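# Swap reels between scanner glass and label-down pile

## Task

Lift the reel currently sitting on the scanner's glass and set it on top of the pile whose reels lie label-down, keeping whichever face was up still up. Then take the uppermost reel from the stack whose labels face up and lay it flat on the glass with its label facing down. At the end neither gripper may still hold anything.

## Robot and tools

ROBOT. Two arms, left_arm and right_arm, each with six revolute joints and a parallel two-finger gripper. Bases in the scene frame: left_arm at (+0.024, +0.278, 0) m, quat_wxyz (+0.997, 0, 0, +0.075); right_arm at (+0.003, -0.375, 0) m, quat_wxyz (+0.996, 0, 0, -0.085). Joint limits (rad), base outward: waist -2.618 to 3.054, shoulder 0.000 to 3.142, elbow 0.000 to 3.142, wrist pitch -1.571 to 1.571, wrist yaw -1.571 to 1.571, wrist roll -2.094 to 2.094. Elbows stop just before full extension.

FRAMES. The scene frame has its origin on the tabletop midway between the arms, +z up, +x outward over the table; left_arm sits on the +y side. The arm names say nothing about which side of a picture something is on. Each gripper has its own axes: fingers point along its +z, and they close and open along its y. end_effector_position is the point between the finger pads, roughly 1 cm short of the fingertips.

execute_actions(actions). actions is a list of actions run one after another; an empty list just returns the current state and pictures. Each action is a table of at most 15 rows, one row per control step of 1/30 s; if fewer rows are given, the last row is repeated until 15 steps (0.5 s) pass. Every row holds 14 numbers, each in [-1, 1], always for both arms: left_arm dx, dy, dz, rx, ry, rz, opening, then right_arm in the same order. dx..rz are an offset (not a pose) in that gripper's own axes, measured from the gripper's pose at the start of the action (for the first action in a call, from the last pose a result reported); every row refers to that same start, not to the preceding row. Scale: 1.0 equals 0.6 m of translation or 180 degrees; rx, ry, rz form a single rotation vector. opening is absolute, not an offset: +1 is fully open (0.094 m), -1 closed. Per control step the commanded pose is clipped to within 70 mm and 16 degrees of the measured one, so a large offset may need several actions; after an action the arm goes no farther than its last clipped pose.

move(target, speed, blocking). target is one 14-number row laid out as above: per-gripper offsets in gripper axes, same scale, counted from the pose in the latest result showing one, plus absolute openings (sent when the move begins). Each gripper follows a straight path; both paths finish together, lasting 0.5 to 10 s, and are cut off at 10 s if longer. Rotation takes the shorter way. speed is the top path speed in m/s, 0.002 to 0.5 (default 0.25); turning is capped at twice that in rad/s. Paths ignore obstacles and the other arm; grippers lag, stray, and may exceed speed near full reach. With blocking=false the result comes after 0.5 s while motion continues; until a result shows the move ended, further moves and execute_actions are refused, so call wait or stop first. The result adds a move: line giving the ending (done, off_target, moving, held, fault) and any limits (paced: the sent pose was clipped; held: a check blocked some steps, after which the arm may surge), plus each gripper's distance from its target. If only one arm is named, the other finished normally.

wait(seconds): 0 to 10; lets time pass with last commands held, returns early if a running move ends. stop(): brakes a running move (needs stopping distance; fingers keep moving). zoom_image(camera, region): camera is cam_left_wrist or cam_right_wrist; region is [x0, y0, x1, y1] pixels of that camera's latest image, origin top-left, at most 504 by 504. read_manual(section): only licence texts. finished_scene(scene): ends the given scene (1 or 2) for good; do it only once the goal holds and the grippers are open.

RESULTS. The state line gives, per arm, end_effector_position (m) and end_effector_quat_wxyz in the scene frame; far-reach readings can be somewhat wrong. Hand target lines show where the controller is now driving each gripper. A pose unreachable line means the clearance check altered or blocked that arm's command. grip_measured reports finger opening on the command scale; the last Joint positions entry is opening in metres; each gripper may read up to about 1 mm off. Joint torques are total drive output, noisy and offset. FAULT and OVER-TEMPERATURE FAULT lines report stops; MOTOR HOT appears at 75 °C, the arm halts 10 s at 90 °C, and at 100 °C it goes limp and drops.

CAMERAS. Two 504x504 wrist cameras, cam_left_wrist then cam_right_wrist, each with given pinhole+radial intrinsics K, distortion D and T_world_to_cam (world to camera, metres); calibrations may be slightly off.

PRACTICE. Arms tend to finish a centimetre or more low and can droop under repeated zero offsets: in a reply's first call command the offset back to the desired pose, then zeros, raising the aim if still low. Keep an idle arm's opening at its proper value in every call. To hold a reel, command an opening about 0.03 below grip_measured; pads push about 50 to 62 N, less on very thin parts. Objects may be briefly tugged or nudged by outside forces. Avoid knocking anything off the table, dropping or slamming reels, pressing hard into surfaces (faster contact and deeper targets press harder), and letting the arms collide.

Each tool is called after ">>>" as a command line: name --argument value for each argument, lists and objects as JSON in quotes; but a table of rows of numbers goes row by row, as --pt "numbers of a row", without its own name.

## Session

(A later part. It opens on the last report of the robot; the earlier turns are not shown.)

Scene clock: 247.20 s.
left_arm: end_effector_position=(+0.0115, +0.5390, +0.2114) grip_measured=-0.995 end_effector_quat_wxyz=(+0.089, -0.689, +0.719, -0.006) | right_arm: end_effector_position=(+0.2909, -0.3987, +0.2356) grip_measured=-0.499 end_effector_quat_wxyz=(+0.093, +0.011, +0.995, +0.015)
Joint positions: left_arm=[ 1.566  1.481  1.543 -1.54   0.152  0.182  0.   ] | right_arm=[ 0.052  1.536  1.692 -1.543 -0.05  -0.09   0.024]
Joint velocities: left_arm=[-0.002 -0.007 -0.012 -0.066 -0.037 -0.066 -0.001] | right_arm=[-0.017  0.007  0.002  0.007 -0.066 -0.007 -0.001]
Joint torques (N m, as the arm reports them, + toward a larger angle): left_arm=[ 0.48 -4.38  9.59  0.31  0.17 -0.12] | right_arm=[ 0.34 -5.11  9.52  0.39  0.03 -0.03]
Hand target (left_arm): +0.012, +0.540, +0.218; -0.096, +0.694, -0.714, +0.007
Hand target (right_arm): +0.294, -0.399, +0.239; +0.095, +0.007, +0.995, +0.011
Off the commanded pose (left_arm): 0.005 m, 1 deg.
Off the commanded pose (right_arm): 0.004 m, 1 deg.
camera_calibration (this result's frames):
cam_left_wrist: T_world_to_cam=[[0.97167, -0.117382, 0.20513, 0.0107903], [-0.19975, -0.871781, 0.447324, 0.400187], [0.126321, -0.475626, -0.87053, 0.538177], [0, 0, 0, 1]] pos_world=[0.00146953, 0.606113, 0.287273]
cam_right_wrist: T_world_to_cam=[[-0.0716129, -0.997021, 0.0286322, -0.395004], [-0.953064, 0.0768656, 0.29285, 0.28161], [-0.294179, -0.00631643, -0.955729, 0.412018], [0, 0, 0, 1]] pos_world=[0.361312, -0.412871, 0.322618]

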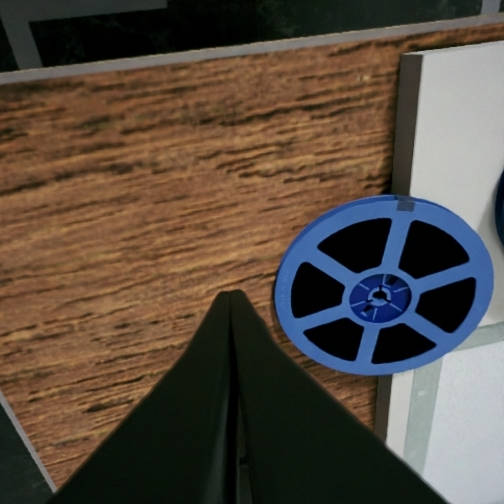

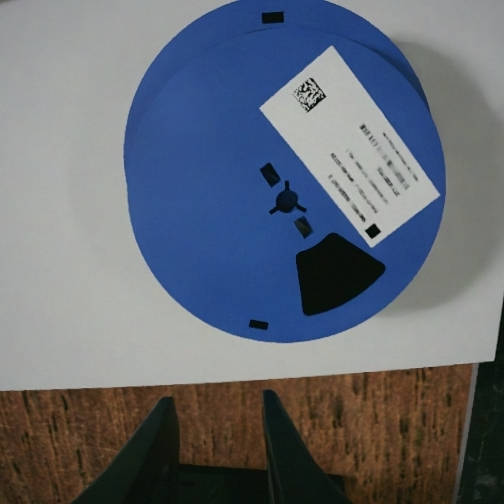

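>>> move --target '[0,0,0.01,0,0,0,-1, 0.26,0.915,0.012,-0.299,0.028,0.08,-0.5]' --speed 0.15

Scene clock: 283.43 s.
left_arm: end_effector_position=(+0.0115, +0.5388, +0.2082) grip_measured=-0.995 end_effector_quat_wxyz=(+0.087, -0.689, +0.719, -0.008) | right_arm: end_effector_position=(+0.1440, +0.1473, +0.2139) grip_measured=-0.499 end_effector_quat_wxyz=(+0.030, +0.090, +0.878, +0.470)
Joint positions: left_arm=[ 1.566  1.481  1.531 -1.532  0.152  0.182  0.   ] | right_arm=[ 1.437  1.816  1.488 -0.266 -0.114  1.533  0.024]
Joint velocities: left_arm=[-0.002  0.002 -0.012  0.007  0.022  0.007 -0.001] | right_arm=[ 0.017  0.002 -0.002 -0.037 -0.007  0.007 -0.   ]
Joint torques (N m, as the arm reports them, + toward a larger angle): left_arm=[-0.21 -5.01  5.13  0.66  0.04 -0.06] | right_arm=[  0.26 -10.29  11.27   1.55   0.05   0.  ]
Hand target (left_arm): +0.012, +0.540, +0.205; -0.089, +0.689, -0.719, +0.006
Hand target (right_arm): +0.146, +0.154, +0.223; +0.037, +0.090, +0.871, +0.481
Off the commanded pose (left_arm): 0.003 m, 0 deg.
Off the commanded pose (right_arm): 0.010 m, 2 deg.
move: done
camera_calibration (this result's frames):
cam_left_wrist: T_world_to_cam=[[0.971533, -0.11645, 0.206308, 0.0106378], [-0.200049, -0.869746, 0.451134, 0.39954], [0.126901, -0.479564, -0.868283, 0.536995], [0, 0, 0, 1]] pos_world=[0.00144775, 0.606261, 0.283823]
cam_right_wrist: T_world_to_cam=[[-0.178701, -0.589665, -0.78763, 0.269412], [-0.922464, -0.178038, 0.342582, 0.128522], [-0.342236, 0.787781, -0.512129, 0.146565], [0, 0, 0, 1]] pos_world=[0.216861, 0.0662834, 0.243229]

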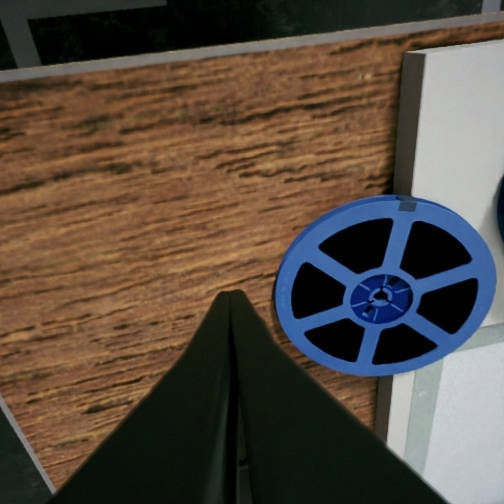

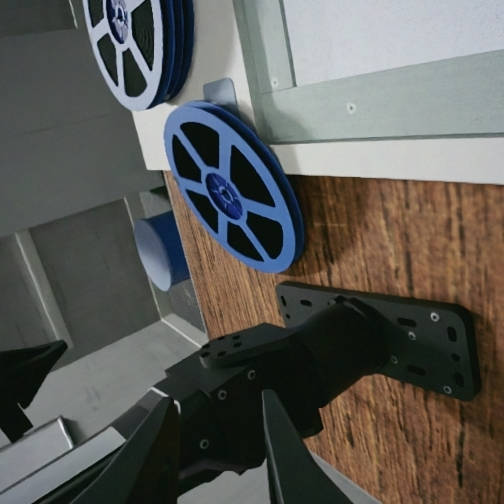

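>>> move --target '[0,0,0,0,0,0,-1, 0.011,-0.041,0.312,0.003,0.089,-0.06,-0.5]' --speed 0.08

Scene clock: 307.10 s.
left_arm: end_effector_position=(+0.0115, +0.5388, +0.2082) grip_measured=-0.995 end_effector_quat_wxyz=(+0.087, -0.689, +0.719, -0.008) | right_arm: end_effector_position=(+0.1549, +0.2865, +0.0819) grip_measured=-0.499 end_effector_quat_wxyz=(-0.050, -0.054, +0.883, +0.464)
Joint positions: left_arm=[ 1.566  1.481  1.531 -1.532  0.152  0.182  0.   ] | right_arm=[ 1.409  2.56   2.167 -0.268 -0.407  1.318  0.024]
Joint velocities: left_arm=[ 0.002 -0.002  0.012 -0.007 -0.081 -0.007  0.   ] | right_arm=[-0.002 -0.007  0.032 -0.066 -0.095  0.022  0.001]
Joint torques (N m, as the arm reports them, + toward a larger angle): left_arm=[ 0.02 -4.7   6.72  0.49  0.04 -0.02] | right_arm=[ -0.51 -17.09  11.05   1.24  -0.2   -0.09]
Hand target (left_arm): +0.012, +0.539, +0.208; -0.087, +0.689, -0.719, +0.008
Hand target (right_arm): +0.160, +0.288, +0.088; -0.049, -0.059, +0.880, +0.469
Off the commanded pose (left_arm): 0.000 m, 0 deg.
Off the commanded pose (right_arm): 0.009 m, 1 deg.
move: done
camera_calibration (this result's frames):
cam_left_wrist: T_world_to_cam=[[0.971533, -0.11645, 0.206308, 0.0106378], [-0.200049, -0.869746, 0.451134, 0.39954], [0.126901, -0.479564, -0.868283, 0.536995], [0, 0, 0, 1]] pos_world=[0.00144775, 0.606261, 0.283823]
cam_right_wrist: T_world_to_cam=[[0.0196025, -0.622873, -0.782077, 0.22779], [-0.813429, -0.464758, 0.349761, 0.273169], [-0.581333, 0.629309, -0.515774, 0.0557507], [0, 0, 0, 1]] pos_world=[0.250148, 0.233757, 0.11136]

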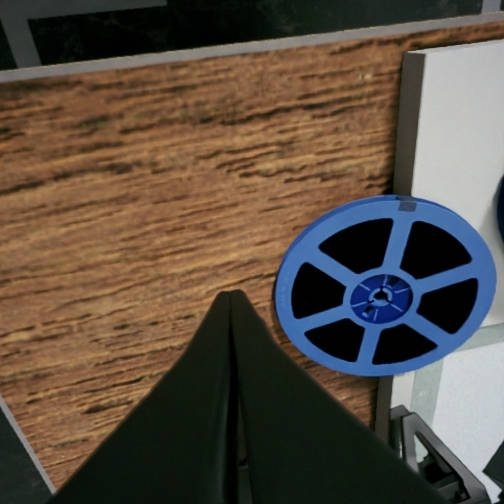

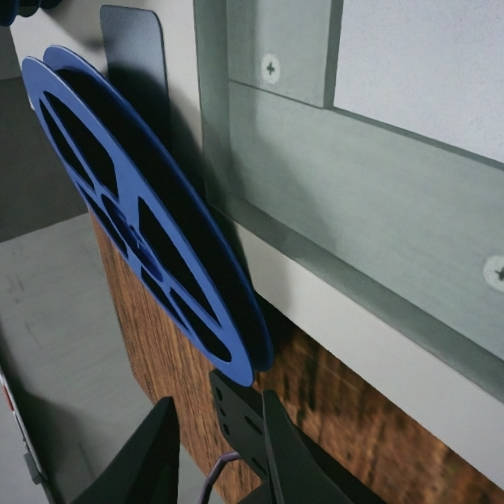

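>>> move --target '[0,0,0,0,0,0,-1, -0.009,-0.05,0.043,0,0,0,-0.5]' --speed 0.04

Scene clock: 318.33 s.
left_arm: end_effector_position=(+0.0115, +0.5388, +0.2082) grip_measured=-0.995 end_effector_quat_wxyz=(+0.087, -0.689, +0.719, -0.008) | right_arm: end_effector_position=(+0.1576, +0.2957, +0.0628) grip_measured=-0.499 end_effector_quat_wxyz=(-0.044, -0.059, +0.874, +0.480)
Joint positions: left_arm=[ 1.566  1.481  1.531 -1.532  0.152  0.182  0.   ] | right_arm=[ 1.409  2.612  2.162 -0.174 -0.41   1.316  0.024]
Joint velocities: left_arm=[-0.002 -0.007 -0.007 -0.022 -0.007  0.095 -0.   ] | right_arm=[-0.017  0.002 -0.007  0.007  0.022 -0.007  0.   ]
Joint torques (N m, as the arm reports them, + toward a larger angle): left_arm=[ 0.02 -4.7   6.73  0.49  0.04 -0.03] | right_arm=[ -0.18 -16.17   6.94   1.38  -0.13   0.02]
Hand target (left_arm): +0.012, +0.539, +0.208; -0.087, +0.689, -0.719, +0.008
Hand target (right_arm): +0.158, +0.291, +0.042; -0.050, -0.054, +0.883, +0.464
Off the commanded pose (left_arm): 0.000 m, 0 deg.
Off the commanded pose (right_arm): 0.021 m, 2 deg.
move: off_target (right_arm)
camera_calibration (this result's frames):
cam_left_wrist: T_world_to_cam=[[0.971533, -0.11645, 0.206308, 0.0106378], [-0.200049, -0.869746, 0.451134, 0.39954], [0.126901, -0.479564, -0.868283, 0.536995], [0, 0, 0, 1]] pos_world=[0.00144775, 0.606261, 0.283823]
cam_right_wrist: T_world_to_cam=[[0.0306584, -0.594767, -0.803313, 0.209899], [-0.81595, -0.479089, 0.323573, 0.292634], [-0.577309, 0.645543, -0.499988, 0.0352564], [0, 0, 0, 1]] pos_world=[0.252694, 0.24228, 0.0915542]

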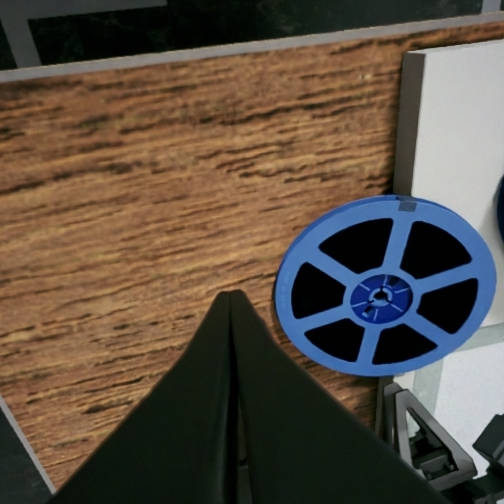

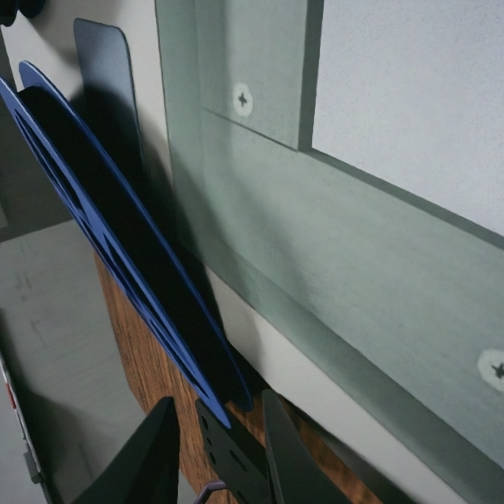

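>>> move --target '[0.08,-0.108,0.258,0,0,0,-1, 0,0.08,-0.2,0,0,0,-0.5]' --speed 0.08

Scene clock: 359.27 s.
left_arm: end_effector_position=(+0.0911, +0.5047, +0.0578) grip_measured=-0.995 end_effector_quat_wxyz=(+0.080, -0.689, +0.720, -0.017) | right_arm: end_effector_position=(+0.1709, +0.2288, +0.1575) grip_measured=-0.499 end_effector_quat_wxyz=(-0.044, -0.055, +0.876, +0.477)
Joint positions: left_arm=[ 1.217  1.367  0.83  -0.92   0.119 -0.167  0.   ] | right_arm=[ 1.341  2.256  1.909 -0.301 -0.459  1.277  0.024]
Joint velocities: left_arm=[-0.007 -0.002 -0.007  0.051  0.022  0.007  0.   ] | right_arm=[-0.017 -0.007 -0.017  0.007  0.022 -0.022  0.   ]
Joint torques (N m, as the arm reports them, + toward a larger angle): left_arm=[-0.62 -4.64  5.48  0.69 -0.08 -0.15] | right_arm=[ -0.39 -18.1    7.04   1.27  -0.22  -0.09]
Hand target (left_arm): +0.092, +0.505, +0.057; -0.084, +0.689, -0.720, +0.009
Hand target (right_arm): +0.171, +0.222, +0.168; -0.044, -0.059, +0.874, +0.479
Off the commanded pose (left_arm): 0.004 m, 1 deg.
Off the commanded pose (right_arm): 0.013 m, 1 deg.
move: off_target (right_arm)
camera_calibration (this result's frames):
cam_left_wrist: T_world_to_cam=[[0.970717, -0.114525, 0.211167, -0.0408081], [-0.203595, -0.858781, 0.470153, 0.447394], [0.127502, -0.499379, -0.856951, 0.389218], [0, 0, 0, 1]] pos_world=[0.0810741, 0.573907, 0.131814]
cam_right_wrist: T_world_to_cam=[[0.0243411, -0.600007, -0.799624, 0.247463], [-0.818145, -0.47161, 0.328973, 0.23855], [-0.574497, 0.646201, -0.502372, 0.133225], [0, 0, 0, 1]] pos_world=[0.265683, 0.174892, 0.186329]

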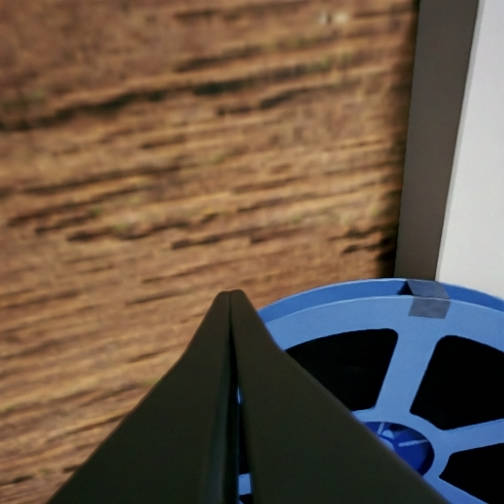

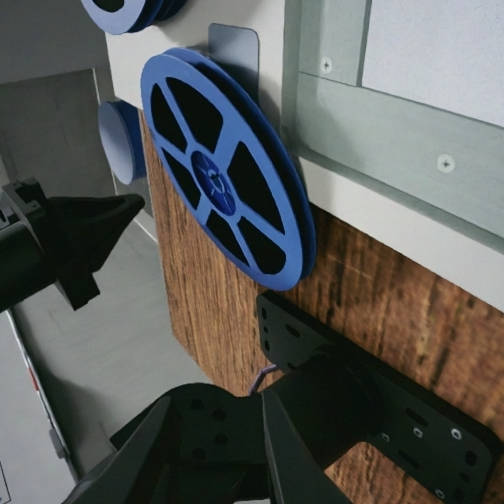

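>>> move --target '[0.177,-0.095,-0.012,0,0,0,-1, 0,0,-0.05,0,0,0,-0.5]' --speed 0.06

Scene clock: 379.03 s.
left_arm: end_effector_position=(+0.1464, +0.3994, +0.0621) grip_measured=-0.995 end_effector_quat_wxyz=(+0.082, -0.687, +0.721, -0.022) | right_arm: end_effector_position=(+0.1743, +0.2109, +0.1608) grip_measured=-0.499 end_effector_quat_wxyz=(-0.046, -0.051, +0.879, +0.472)
Joint positions: left_arm=[ 0.679  1.026  0.638 -1.021  0.055 -0.697  0.   ] | right_arm=[ 1.321  2.194  1.831 -0.303 -0.471  1.268  0.024]
Joint velocities: left_arm=[ 0.002 -0.002 -0.017  0.037 -0.007 -0.022  0.001] | right_arm=[ 0.007 -0.002  0.002  0.022  0.007 -0.051 -0.002]
Joint torques (N m, as the arm reports them, + toward a larger angle): left_arm=[-0.65 -2.54  5.68  0.45 -0.12 -0.11] | right_arm=[ -0.54 -17.85   7.18   1.26  -0.23  -0.08]
Hand target (left_arm): +0.141, +0.394, +0.060; -0.075, +0.689, -0.721, +0.016
Hand target (right_arm): +0.175, +0.204, +0.174; -0.044, -0.055, +0.876, +0.477
Off the commanded pose (left_arm): 0.005 m, 1 deg.
Off the commanded pose (right_arm): 0.015 m, 1 deg.
move: off_target (right_arm)
camera_calibration (this result's frames):
cam_left_wrist: T_world_to_cam=[[0.96829, -0.118593, 0.219885, -0.10599], [-0.211989, -0.855741, 0.471983, 0.366007], [0.13219, -0.50363, -0.853746, 0.3341], [0, 0, 0, 1]] pos_world=[0.136054, 0.4689, 0.135793]
cam_right_wrist: T_world_to_cam=[[0.0162358, -0.609702, -0.792464, 0.241601], [-0.818691, -0.463105, 0.339528, 0.228472], [-0.574005, 0.643271, -0.506676, 0.14963], [0, 0, 0, 1]] pos_world=[0.269014, 0.156858, 0.189701]

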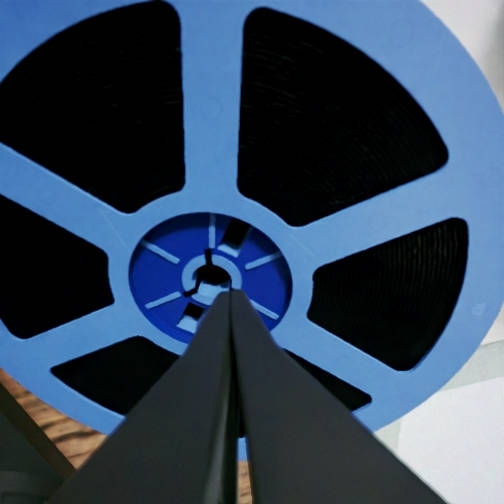

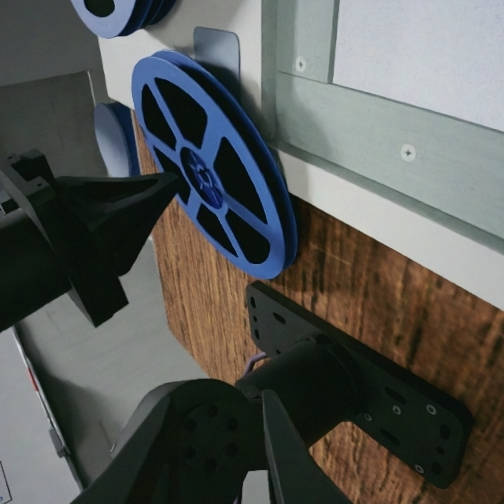

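>>> move --target '[0.015,0.022,0.045,0,0,0,-1, 0,0,-0.15,0,0,0,-0.5]' --speed 0.04

Scene clock: 386.40 s.
left_arm: end_effector_position=(+0.1386, +0.3932, +0.0406) grip_measured=-0.995 end_effector_quat_wxyz=(+0.077, -0.688, +0.721, -0.023) | right_arm: end_effector_position=(+0.1880, +0.1447, +0.2009) grip_measured=-0.499 end_effector_quat_wxyz=(-0.046, -0.047, +0.881, +0.468)
Joint positions: left_arm=[ 0.695  1.011  0.545 -0.956  0.059 -0.683  0.   ] | right_arm=[ 1.231  1.966  1.66  -0.399 -0.534  1.206  0.024]
Joint velocities: left_arm=[ 0.002  0.017 -0.007 -0.066 -0.037 -0.022 -0.001] | right_arm=[-0.007  0.012  0.012  0.007 -0.022 -0.125 -0.001]
Joint torques (N m, as the arm reports them, + toward a larger angle): left_arm=[ 0.69 -1.28  3.52  1.02 -0.02  0.07] | right_arm=[ -0.43 -15.55   7.11   1.2   -0.25  -0.1 ]
Hand target (left_arm): +0.137, +0.394, +0.033; -0.082, +0.687, -0.721, +0.022
Hand target (right_arm): +0.186, +0.137, +0.210; -0.045, -0.052, +0.879, +0.472
Off the commanded pose (left_arm): 0.008 m, 1 deg.
Off the commanded pose (right_arm): 0.013 m, 1 deg.
move: off_target (right_arm)
camera_calibration (this result's frames):
cam_left_wrist: T_world_to_cam=[[0.969469, -0.115921, 0.216086, -0.0955004], [-0.209073, -0.851224, 0.481359, 0.366706], [0.128138, -0.51184, -0.849471, 0.317247], [0, 0, 0, 1]] pos_world=[0.128601, 0.463458, 0.113611]
cam_right_wrist: T_world_to_cam=[[0.00932742, -0.617339, -0.786642, 0.23401], [-0.821093, -0.453719, 0.346333, 0.193115], [-0.570719, 0.642675, -0.511125, 0.220725], [0, 0, 0, 1]] pos_world=[0.282355, 0.0902291, 0.230018]

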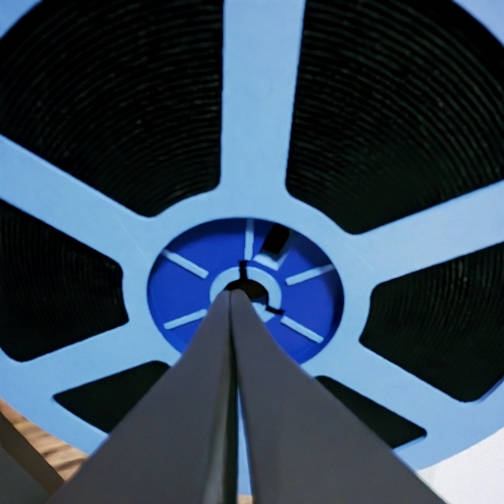

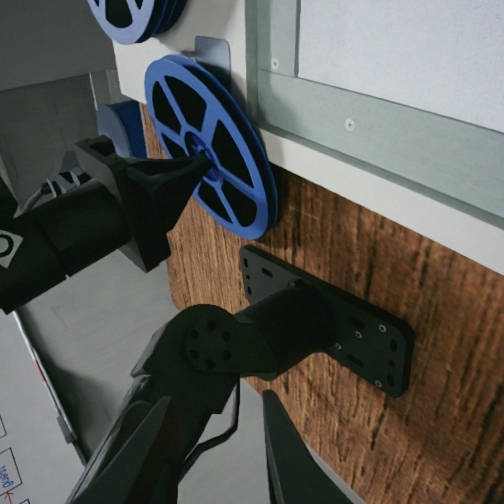

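>>> move --target '[0.09,-0.09,0.0,0,0,0,-1, 0,0,0,0,0,0,-0.5]' --speed 0.03

Scene clock: 393.27 s.
left_arm: end_effector_position=(+0.1717, +0.3513, +0.0468) grip_measured=-0.996 end_effector_quat_wxyz=(+0.084, -0.690, +0.718, +0.024) | right_arm: end_effector_position=(+0.1877, +0.1445, +0.2006) grip_measured=-0.499 end_effector_quat_wxyz=(-0.047, -0.047, +0.882, +0.468)
Joint positions: left_arm=[ 0.179  1.033  0.58  -0.985 -0.114 -1.193  0.   ] | right_arm=[ 1.231  1.966  1.66  -0.401 -0.535  1.207  0.024]
Joint velocities: left_arm=[-0.007  0.007 -0.027  0.051 -0.022 -0.051  0.   ] | right_arm=[ 0.007 -0.012  0.002  0.022 -0.007  0.051  0.   ]
Joint torques (N m, as the arm reports them, + toward a larger angle): left_arm=[-1.27  1.24  7.34  1.02  0.68 -0.15] | right_arm=[  0.08 -12.57   8.39   1.33  -0.18   0.02]
Hand target (left_arm): +0.186, +0.337, +0.044; -0.073, +0.688, -0.722, +0.020
Hand target (right_arm): +0.188, +0.145, +0.201; -0.046, -0.047, +0.881, +0.468
Off the commanded pose (left_arm): 0.023 m, 6 deg.
Off the commanded pose (right_arm): 0.000 m, 0 deg.
move: off_target (left_arm)
camera_calibration (this result's frames):
cam_left_wrist: T_world_to_cam=[[0.981352, -0.115984, 0.153287, -0.132893], [-0.17135, -0.889231, 0.424156, 0.344487], [0.0871123, -0.442512, -0.892522, 0.281563], [0, 0, 0, 1]] pos_world=[0.164914, 0.41551, 0.125556]
cam_right_wrist: T_world_to_cam=[[0.00823826, -0.618493, -0.785747, 0.233842], [-0.820344, -0.453509, 0.348375, 0.192311], [-0.571811, 0.641713, -0.511113, 0.220923], [0, 0, 0, 1]] pos_world=[0.282161, 0.0900758, 0.229661]

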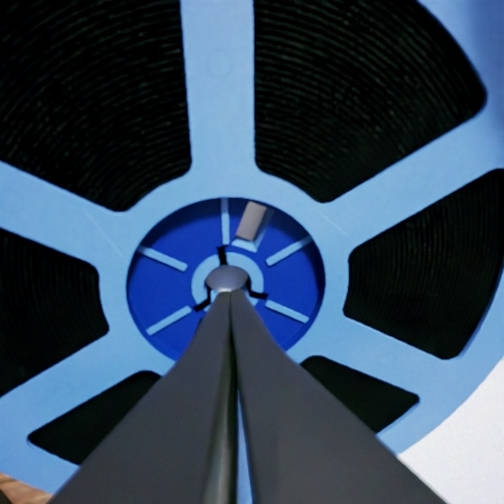

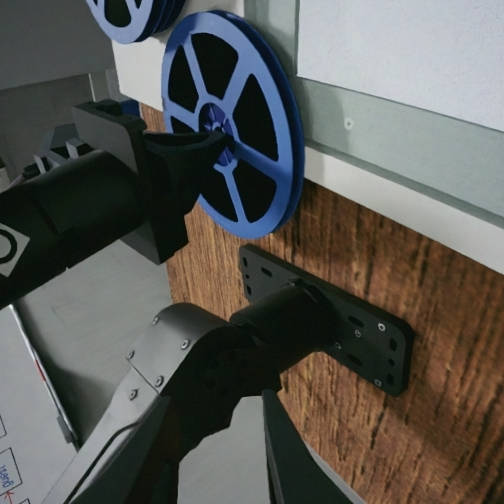

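>>> move --target '[0.09,-0.09,-0.008,0,0,0,-1, 0,0,0,0,0,0,-0.5]' --speed 0.03

Scene clock: 401.67 s.
left_arm: end_effector_position=(+0.2080, +0.3079, +0.0475) grip_measured=-0.996 end_effector_quat_wxyz=(+0.088, -0.689, +0.717, +0.058) | right_arm: end_effector_position=(+0.1877, +0.1445, +0.2006) grip_measured=-0.499 end_effector_quat_wxyz=(-0.047, -0.047, +0.882, +0.468)
Joint positions: left_arm=[-0.194  1.236  0.69  -0.987 -0.208 -1.569  0.   ] | right_arm=[ 1.231  1.966  1.66  -0.401 -0.535  1.207  0.024]
Joint velocities: left_arm=[ 0.002 -0.022  0.017 -0.007  0.037 -0.007  0.   ] | right_arm=[ 0.007  0.017  0.002  0.007 -0.022  0.022 -0.001]
Joint torques (N m, as the arm reports them, + toward a larger angle): left_arm=[-1.13 -0.7   8.55  0.78  0.3  -0.14] | right_arm=[  0.04 -12.58   8.44   1.32  -0.17   0.01]
Hand target (left_arm): +0.221, +0.295, +0.047; -0.082, +0.690, -0.719, -0.028
Hand target (right_arm): +0.188, +0.144, +0.201; -0.047, -0.047, +0.882, +0.468
Off the commanded pose (left_arm): 0.020 m, 4 deg.
Off the commanded pose (right_arm): 0.000 m, 0 deg.
move: off_target (left_arm)
camera_calibration (this result's frames):
cam_left_wrist: T_world_to_cam=[[0.987245, -0.11823, 0.106628, -0.171912], [-0.150422, -0.912094, 0.381389, 0.316545], [0.0521636, -0.392563, -0.918245, 0.252917], [0, 0, 0, 1]] pos_world=[0.204142, 0.36768, 0.129844]
cam_right_wrist: T_world_to_cam=[[0.00786073, -0.618533, -0.78572, 0.233913], [-0.820332, -0.453318, 0.348653, 0.192225], [-0.571834, 0.64181, -0.510965, 0.220883], [0, 0, 0, 1]] pos_world=[0.282158, 0.090057, 0.229634]

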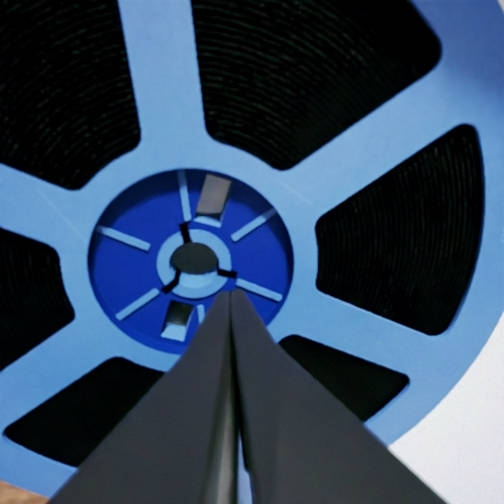

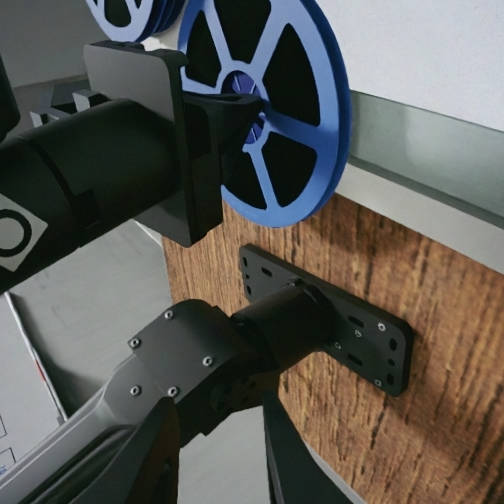

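>>> move --target '[0,0,-0.005,0,0,0,-1, 0.19,-0.523,-0.825,0.31,-0.031,0.031,-0.5]' --speed 0.2

>>> move --target '[0.15,-0.15,0.02,0,0,0,-1, 0,0,0,0,0,0,-0.5]' --speed 0.03

Scene clock: 421.27 s.
left_arm: end_effector_position=(+0.2076, +0.3083, +0.0476) grip_measured=-0.996 end_effector_quat_wxyz=(+0.088, -0.690, +0.716, +0.059) | right_arm: end_effector_position=(+0.1499, -0.4482, +0.2185) grip_measured=-0.499 end_effector_quat_wxyz=(+0.111, -0.000, +0.992, -0.059)
Joint positions: left_arm=[-0.194  1.236  0.69  -0.988 -0.21  -1.573  0.   ] | right_arm=[-0.294  1.008  1.252 -1.563  0.006 -0.464  0.024]
Joint velocities: left_arm=[-0.012  0.007  0.007 -0.066 -0.051  0.022  0.   ] | right_arm=[ 0.012 -0.012 -0.022 -0.037  0.007 -0.066 -0.001]
Joint torques (N m, as the arm reports them, + toward a larger angle): left_arm=[-0.23 -2.69  7.62  0.25 -0.14 -0.02] | right_arm=[-0.49  0.69  9.38  0.56  0.06 -0.02]
Hand target (left_arm): +0.208, +0.307, +0.050; -0.088, +0.689, -0.717, -0.058
Hand target (right_arm): +0.152, -0.452, +0.224; +0.112, +0.001, +0.992, -0.064
Off the commanded pose (left_arm): 0.003 m, 0 deg.
Off the commanded pose (right_arm): 0.004 m, 14 deg.
joint sent to its limit (right arm) — the command would take joint 4 (wrist pitch) past its lower limit, so that joint was sent only as far as its limit.
move: off_target (right_arm); limits=paced
camera_calibration (this result's frames):
cam_left_wrist: T_world_to_cam=[[0.987757, -0.114694, 0.105741, -0.172671], [-0.146696, -0.913489, 0.379496, 0.316589], [0.053067, -0.390362, -0.919131, 0.25234], [0, 0, 0, 1]] pos_world=[0.203608, 0.3679, 0.130047]
cam_right_wrist: T_world_to_cam=[[-0.066765, -0.982371, 0.174611, -0.480025], [-0.962871, 0.109314, 0.24684, 0.182056], [-0.261576, -0.151647, -0.953195, 0.283245], [0, 0, 0, 1]] pos_world=[0.217338, -0.448511, 0.308867]

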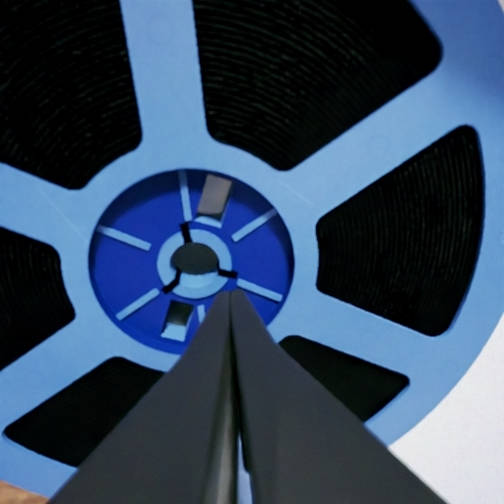

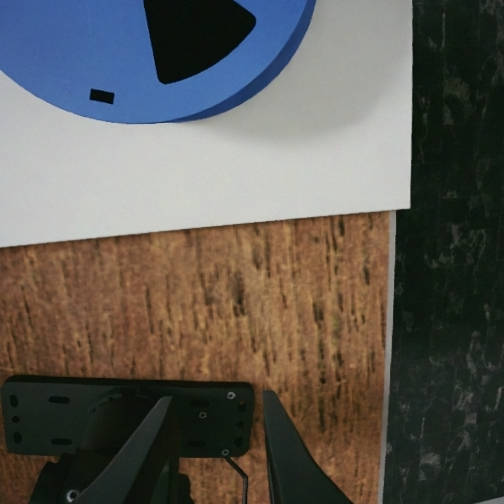

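Scene clock: 425.77 s.
left_arm: end_effector_position=(+0.2522, +0.2623, +0.0479) grip_measured=-0.996 end_effector_quat_wxyz=(+0.099, -0.671, +0.716, +0.164) | right_arm: end_effector_position=(+0.1499, -0.4482, +0.2185) grip_measured=-0.499 end_effector_quat_wxyz=(+0.111, -0.000, +0.992, -0.059)
Joint positions: left_arm=[-0.478  1.642  0.994 -1.127 -0.329 -1.868  0.   ] | right_arm=[-0.294  1.008  1.252 -1.563  0.006 -0.464  0.024]
Joint velocities: left_arm=[-0.002  0.007  0.002  0.022  0.007 -0.066  0.   ] | right_arm=[-0.002 -0.007 -0.022  0.007  0.051 -0.022 -0.001]
Joint torques (N m, as the arm reports them, + toward a larger angle): left_arm=[-1.66 -2.47  8.07  1.83  0.83 -0.14] | right_arm=[ 0.   -0.48  6.76  0.59 -0.01  0.03]
Hand target (left_arm): +0.289, +0.222, +0.032; -0.086, +0.687, -0.719, -0.066
Hand target (right_arm): +0.150, -0.448, +0.218; +0.111, -0.000, +0.992, -0.059
Off the commanded pose (left_arm): 0.067 m, 12 deg.
Off the commanded pose (right_arm): 0.000 m, 0 deg.
move: off_target (left_arm)
camera_calibration (this result's frames):
cam_left_wrist: T_world_to_cam=[[0.990576, -0.129112, -0.0457108, -0.211758], [-0.114728, -0.964469, 0.237984, 0.293101], [-0.0748133, -0.230497, -0.970193, 0.225059], [0, 0, 0, 1]] pos_world=[0.260226, 0.307222, 0.138918]
cam_right_wrist: T_world_to_cam=[[-0.066765, -0.982371, 0.174611, -0.480025], [-0.962871, 0.109314, 0.24684, 0.182056], [-0.261576, -0.151647, -0.953195, 0.283245], [0, 0, 0, 1]] pos_world=[0.217338, -0.448511, 0.308867]

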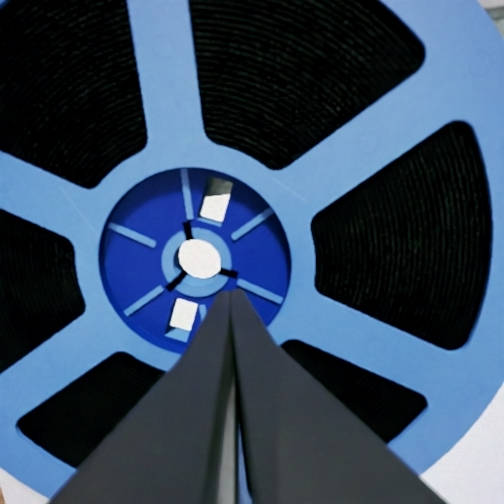

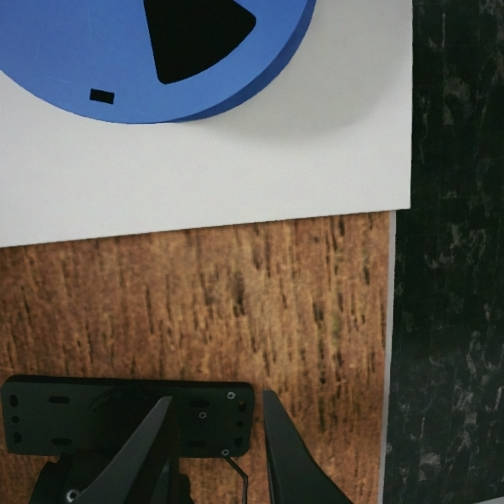

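>>> move --target '[0.16,-0.12,-0.015,0,0,0.15,-1, 0,0,0,0,0,0,-0.5]' --speed 0.03

Scene clock: 444.00 s.
left_arm: end_effector_position=(+0.2838, +0.2099, +0.0487) grip_measured=-0.996 end_effector_quat_wxyz=(+0.049, -0.463, +0.839, +0.280) | right_arm: end_effector_position=(+0.1499, -0.4482, +0.2185) grip_measured=-0.499 end_effector_quat_wxyz=(+0.111, -0.000, +0.992, -0.059)
Joint positions: left_arm=[-0.656  2.004  1.369 -1.386 -0.375 -1.6    0.   ] | right_arm=[-0.294  1.008  1.252 -1.563  0.006 -0.464  0.024]
Joint velocities: left_arm=[ 0.012 -0.002 -0.002  0.007 -0.051  0.007 -0.001] | right_arm=[ 0.007 -0.007 -0.007 -0.022 -0.037  0.095  0.   ]
Joint torques (N m, as the arm reports them, + toward a larger angle): left_arm=[-1.51 -5.93  8.39  1.34  0.59  0.01] | right_arm=[ 0.03 -0.48  6.77  0.59  0.    0.01]
Hand target (left_arm): +0.313, +0.169, +0.024; +0.056, -0.482, +0.854, +0.187
Hand target (right_arm): +0.150, -0.448, +0.218; +0.111, -0.000, +0.992, -0.059
Off the commanded pose (left_arm): 0.065 m, 12 deg.
Off the commanded pose (right_arm): 0.000 m, 0 deg.
move: off_target (left_arm)
camera_calibration (this result's frames):
cam_left_wrist: T_world_to_cam=[[0.782492, -0.498158, -0.373557, -0.0972484], [-0.43982, -0.86687, 0.234723, 0.317925], [-0.440755, -0.0193709, -0.897418, 0.272095], [0, 0, 0, 1]] pos_world=[0.335853, 0.232425, 0.133231]
cam_right_wrist: T_world_to_cam=[[-0.066765, -0.982371, 0.174611, -0.480025], [-0.962871, 0.109314, 0.24684, 0.182056], [-0.261576, -0.151647, -0.953195, 0.283245], [0, 0, 0, 1]] pos_world=[0.217338, -0.448511, 0.308867]

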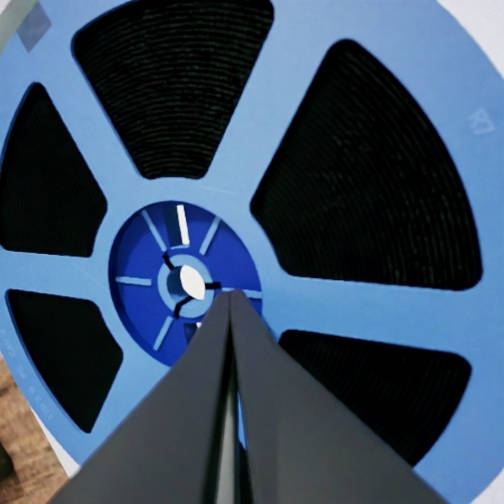

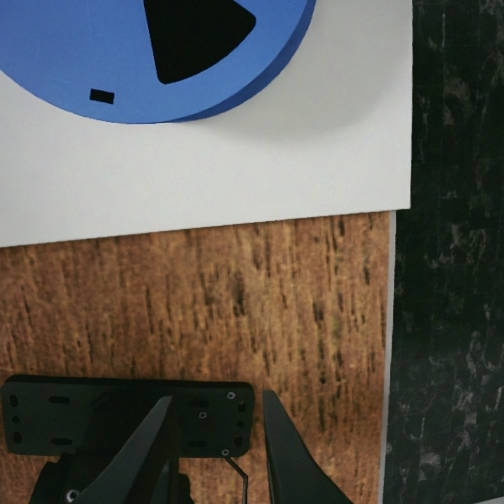

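>>> move --target '[-0.05,0.065,-0.125,0.144,0.115,0,-1, 0,0,0,0,0,0,-0.5]' --speed 0.08

Scene clock: 459.77 s.
left_arm: end_effector_position=(+0.2812, +0.2075, +0.1347) grip_measured=-0.996 end_effector_quat_wxyz=(-0.007, -0.481, +0.877, +0.008) | right_arm: end_effector_position=(+0.1499, -0.4482, +0.2185) grip_measured=-0.499 end_effector_quat_wxyz=(+0.111, -0.000, +0.992, -0.059)
Joint positions: left_arm=[-0.423  1.571  1.333 -1.353 -0.002 -1.276  0.   ] | right_arm=[-0.294  1.008  1.252 -1.563  0.006 -0.464  0.024]
Joint velocities: left_arm=[-0.002  0.012 -0.002 -0.095  0.007 -0.022 -0.   ] | right_arm=[ 0.002 -0.017 -0.007 -0.066  0.095 -0.022  0.   ]
Joint torques (N m, as the arm reports them, + toward a larger angle): left_arm=[ 0.65 -7.31  6.32  0.35  0.    0.07] | right_arm=[ 0.05 -0.5   6.74  0.59  0.    0.01]
Hand target (left_arm): +0.282, +0.208, +0.139; -0.001, -0.480, +0.877, -0.003
Hand target (right_arm): +0.150, -0.448, +0.218; +0.111, -0.000, +0.992, -0.059
Off the commanded pose (left_arm): 0.005 m, 1 deg.
Off the commanded pose (right_arm): 0.000 m, 0 deg.
move: done
camera_calibration (this result's frames):
cam_left_wrist: T_world_to_cam=[[0.809134, -0.58425, 0.0628816, -0.112722], [-0.509159, -0.643643, 0.571385, 0.222347], [-0.293358, -0.494344, -0.81827, 0.394601], [0, 0, 0, 1]] pos_world=[0.320177, 0.272322, 0.202932]
cam_right_wrist: T_world_to_cam=[[-0.066765, -0.982371, 0.174611, -0.480025], [-0.962871, 0.109314, 0.24684, 0.182056], [-0.261576, -0.151647, -0.953195, 0.283245], [0, 0, 0, 1]] pos_world=[0.217338, -0.448511, 0.308867]

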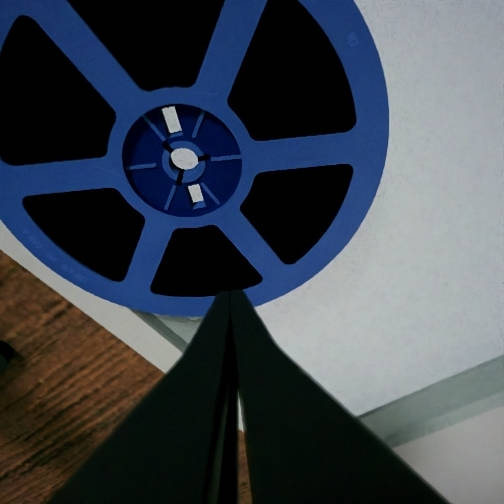

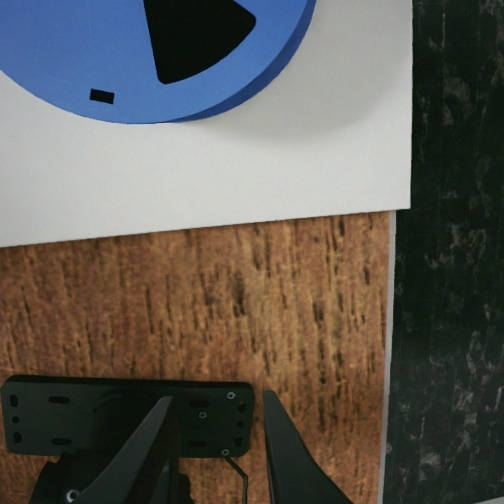

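>>> move --target '[-0.02,0.038,0.1,0,0,0,-1, 0,0,0,0,0,0,-0.5]' --speed 0.06

>>> move --target '[0,0,0.04,0,0,0,-1, 0,0,0,0,0,0,-0.5]' --speed 0.03

Scene clock: 476.87 s.
left_arm: end_effector_position=(+0.2678, +0.2283, +0.0732) grip_measured=-0.996 end_effector_quat_wxyz=(-0.017, -0.481, +0.876, +0.015) | right_arm: end_effector_position=(+0.1499, -0.4482, +0.2185) grip_measured=-0.499 end_effector_quat_wxyz=(+0.111, -0.000, +0.992, -0.059)
Joint positions: left_arm=[-0.356  1.555  1.069 -1.13   0.    -1.21   0.   ] | right_arm=[-0.294  1.008  1.252 -1.563  0.006 -0.464  0.024]
Joint velocities: left_arm=[-0.012 -0.017  0.002 -0.037 -0.037  0.037  0.001] | right_arm=[0.002 0.012 0.002 0.007 0.037 0.022 0.   ]
Joint torques (N m, as the arm reports them, + toward a larger angle): left_arm=[ 0.65 -7.24  5.18  0.36 -0.07  0.08] | right_arm=[ 0.03 -0.5   6.81  0.6   0.    0.01]
Hand target (left_arm): +0.269, +0.231, +0.075; -0.006, -0.481, +0.877, +0.007
Hand target (right_arm): +0.150, -0.448, +0.218; +0.111, -0.000, +0.992, -0.059
Off the commanded pose (left_arm): 0.003 m, 1 deg.
Off the commanded pose (right_arm): 0.000 m, 0 deg.
move: done
camera_calibration (this result's frames):
cam_left_wrist: T_world_to_cam=[[0.811165, -0.583313, 0.041934, -0.0850226], [-0.49403, -0.645102, 0.582904, 0.259481], [-0.312964, -0.493548, -0.811458, 0.355118], [0, 0, 0, 1]] pos_world=[0.308298, 0.293065, 0.140476]
cam_right_wrist: T_world_to_cam=[[-0.066765, -0.982371, 0.174611, -0.480025], [-0.962871, 0.109314, 0.24684, 0.182056], [-0.261576, -0.151647, -0.953195, 0.283245], [0, 0, 0, 1]] pos_world=[0.217338, -0.448511, 0.308867]

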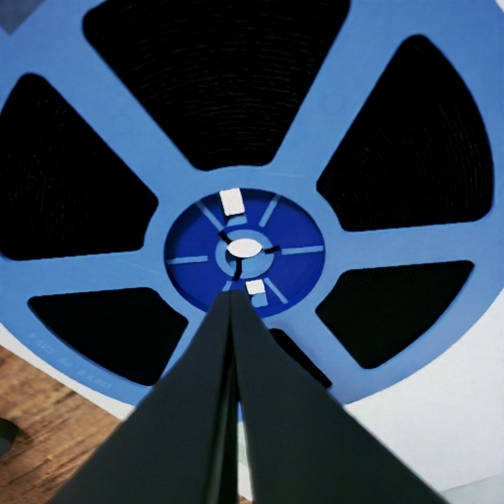

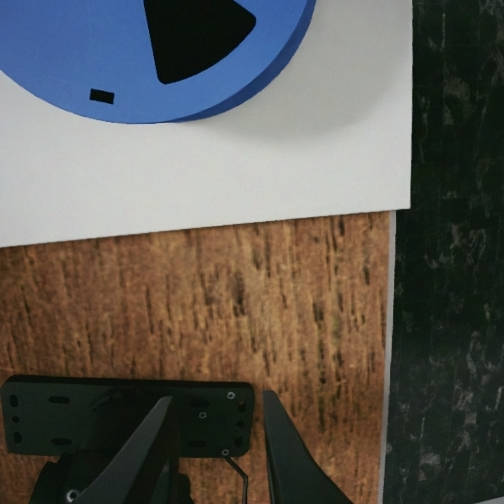

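Scene clock: 478.07 s.
left_arm: end_effector_position=(+0.2682, +0.2282, +0.0541) grip_measured=-0.996 end_effector_quat_wxyz=(-0.015, -0.481, +0.876, +0.013) | right_arm: end_effector_position=(+0.1499, -0.4482, +0.2185) grip_measured=-0.499 end_effector_quat_wxyz=(+0.111, -0.000, +0.992, -0.059)
Joint positions: left_arm=[-0.356  1.573  1.009 -1.046  0.    -1.21   0.   ] | right_arm=[-0.294  1.008  1.252 -1.563  0.006 -0.464  0.024]
Joint velocities: left_arm=[-0.007 -0.007  0.002 -0.022 -0.051  0.066  0.001] | right_arm=[-0.002  0.002 -0.017  0.037  0.007  0.022 -0.001]
Joint torques (N m, as the arm reports them, + toward a larger angle): left_arm=[ 0.13 -4.91  5.1   0.35 -0.04 -0.01] | right_arm=[ 0.01 -0.52  6.75  0.6   0.01  0.02]
Hand target (left_arm): +0.267, +0.229, +0.049; -0.017, -0.481, +0.876, +0.015
Hand target (right_arm): +0.150, -0.448, +0.218; +0.111, -0.000, +0.992, -0.059
Off the commanded pose (left_arm): 0.005 m, 0 deg.
Off the commanded pose (right_arm): 0.000 m, 0 deg.
move: done
camera_calibration (this result's frames):
cam_left_wrist: T_world_to_cam=[[0.810933, -0.583264, 0.0468088, -0.0848895], [-0.497073, -0.64447, 0.581014, 0.271532], [-0.308718, -0.49443, -0.812547, 0.338888], [0, 0, 0, 1]] pos_world=[0.308431, 0.293037, 0.121572]
cam_right_wrist: T_world_to_cam=[[-0.066765, -0.982371, 0.174611, -0.480025], [-0.962871, 0.109314, 0.24684, 0.182056], [-0.261576, -0.151647, -0.953195, 0.283245], [0, 0, 0, 1]] pos_world=[0.217338, -0.448511, 0.308867]

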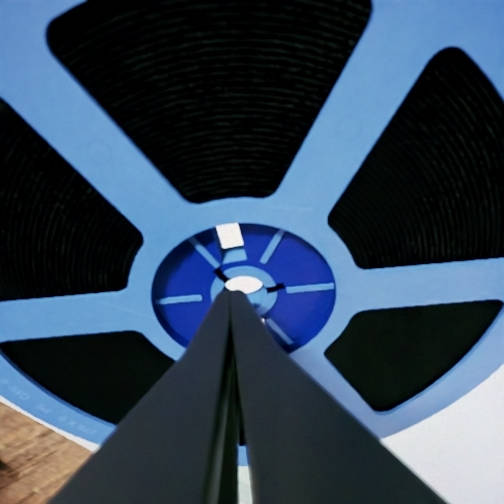

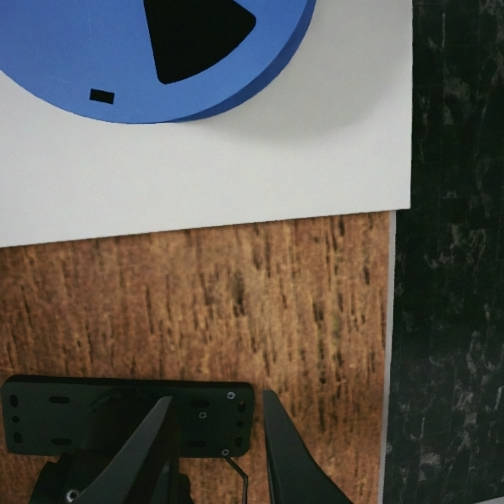

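>>> move --target '[0.047,-0.237,0.008,0,0,0,-1, 0,0,0,0,0,0,-0.5]' --speed 0.03

Scene clock: 487.13 s.
left_arm: end_effector_position=(+0.3572, +0.1412, +0.0485) grip_measured=-0.996 end_effector_quat_wxyz=(-0.028, -0.482, +0.875, +0.035) | right_arm: end_effector_position=(+0.1499, -0.4482, +0.2185) grip_measured=-0.499 end_effector_quat_wxyz=(+0.111, -0.000, +0.992, -0.059)
Joint positions: left_arm=[-0.543  2.034  1.558 -1.185  0.    -1.399  0.   ] | right_arm=[-0.294  1.008  1.252 -1.563  0.006 -0.464  0.024]
Joint velocities: left_arm=[ 0.007  0.002 -0.017 -0.037  0.022 -0.066  0.   ] | right_arm=[ 0.022 -0.022 -0.022 -0.051 -0.007  0.007 -0.   ]
Joint torques (N m, as the arm reports them, + toward a larger angle): left_arm=[-0.95 -7.9   9.12  0.61  0.02 -0.14] | right_arm=[ 0.03 -0.55  6.78  0.58  0.    0.02]
Hand target (left_arm): +0.371, +0.128, +0.045; -0.016, -0.481, +0.876, +0.015
Hand target (right_arm): +0.150, -0.448, +0.218; +0.111, -0.000, +0.992, -0.059
Off the commanded pose (left_arm): 0.021 m, 3 deg.
Off the commanded pose (right_arm): 0.000 m, 0 deg.
move: off_target (left_arm)
camera_calibration (this result's frames):
cam_left_wrist: T_world_to_cam=[[0.812782, -0.582546, -0.00503028, -0.205748], [-0.469963, -0.660757, 0.585265, 0.255281], [-0.344268, -0.473329, -0.810826, 0.32838], [0, 0, 0, 1]] pos_world=[0.400251, 0.204252, 0.115817]
cam_right_wrist: T_world_to_cam=[[-0.066765, -0.982371, 0.174611, -0.480025], [-0.962871, 0.109314, 0.24684, 0.182056], [-0.261576, -0.151647, -0.953195, 0.283245], [0, 0, 0, 1]] pos_world=[0.217338, -0.448511, 0.308867]

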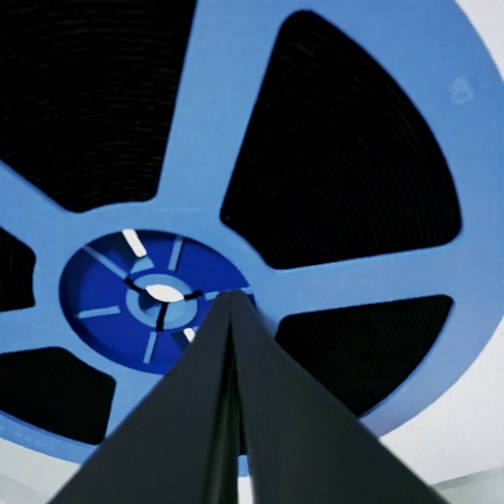

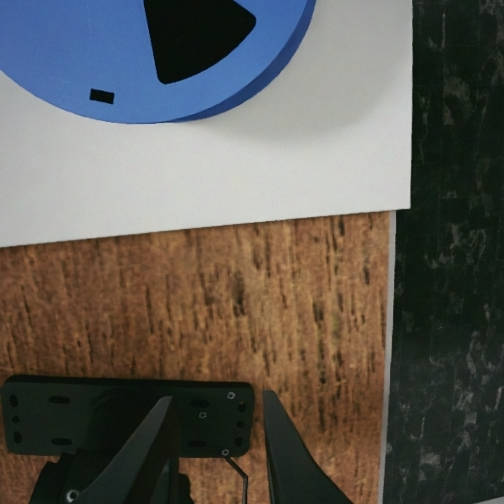

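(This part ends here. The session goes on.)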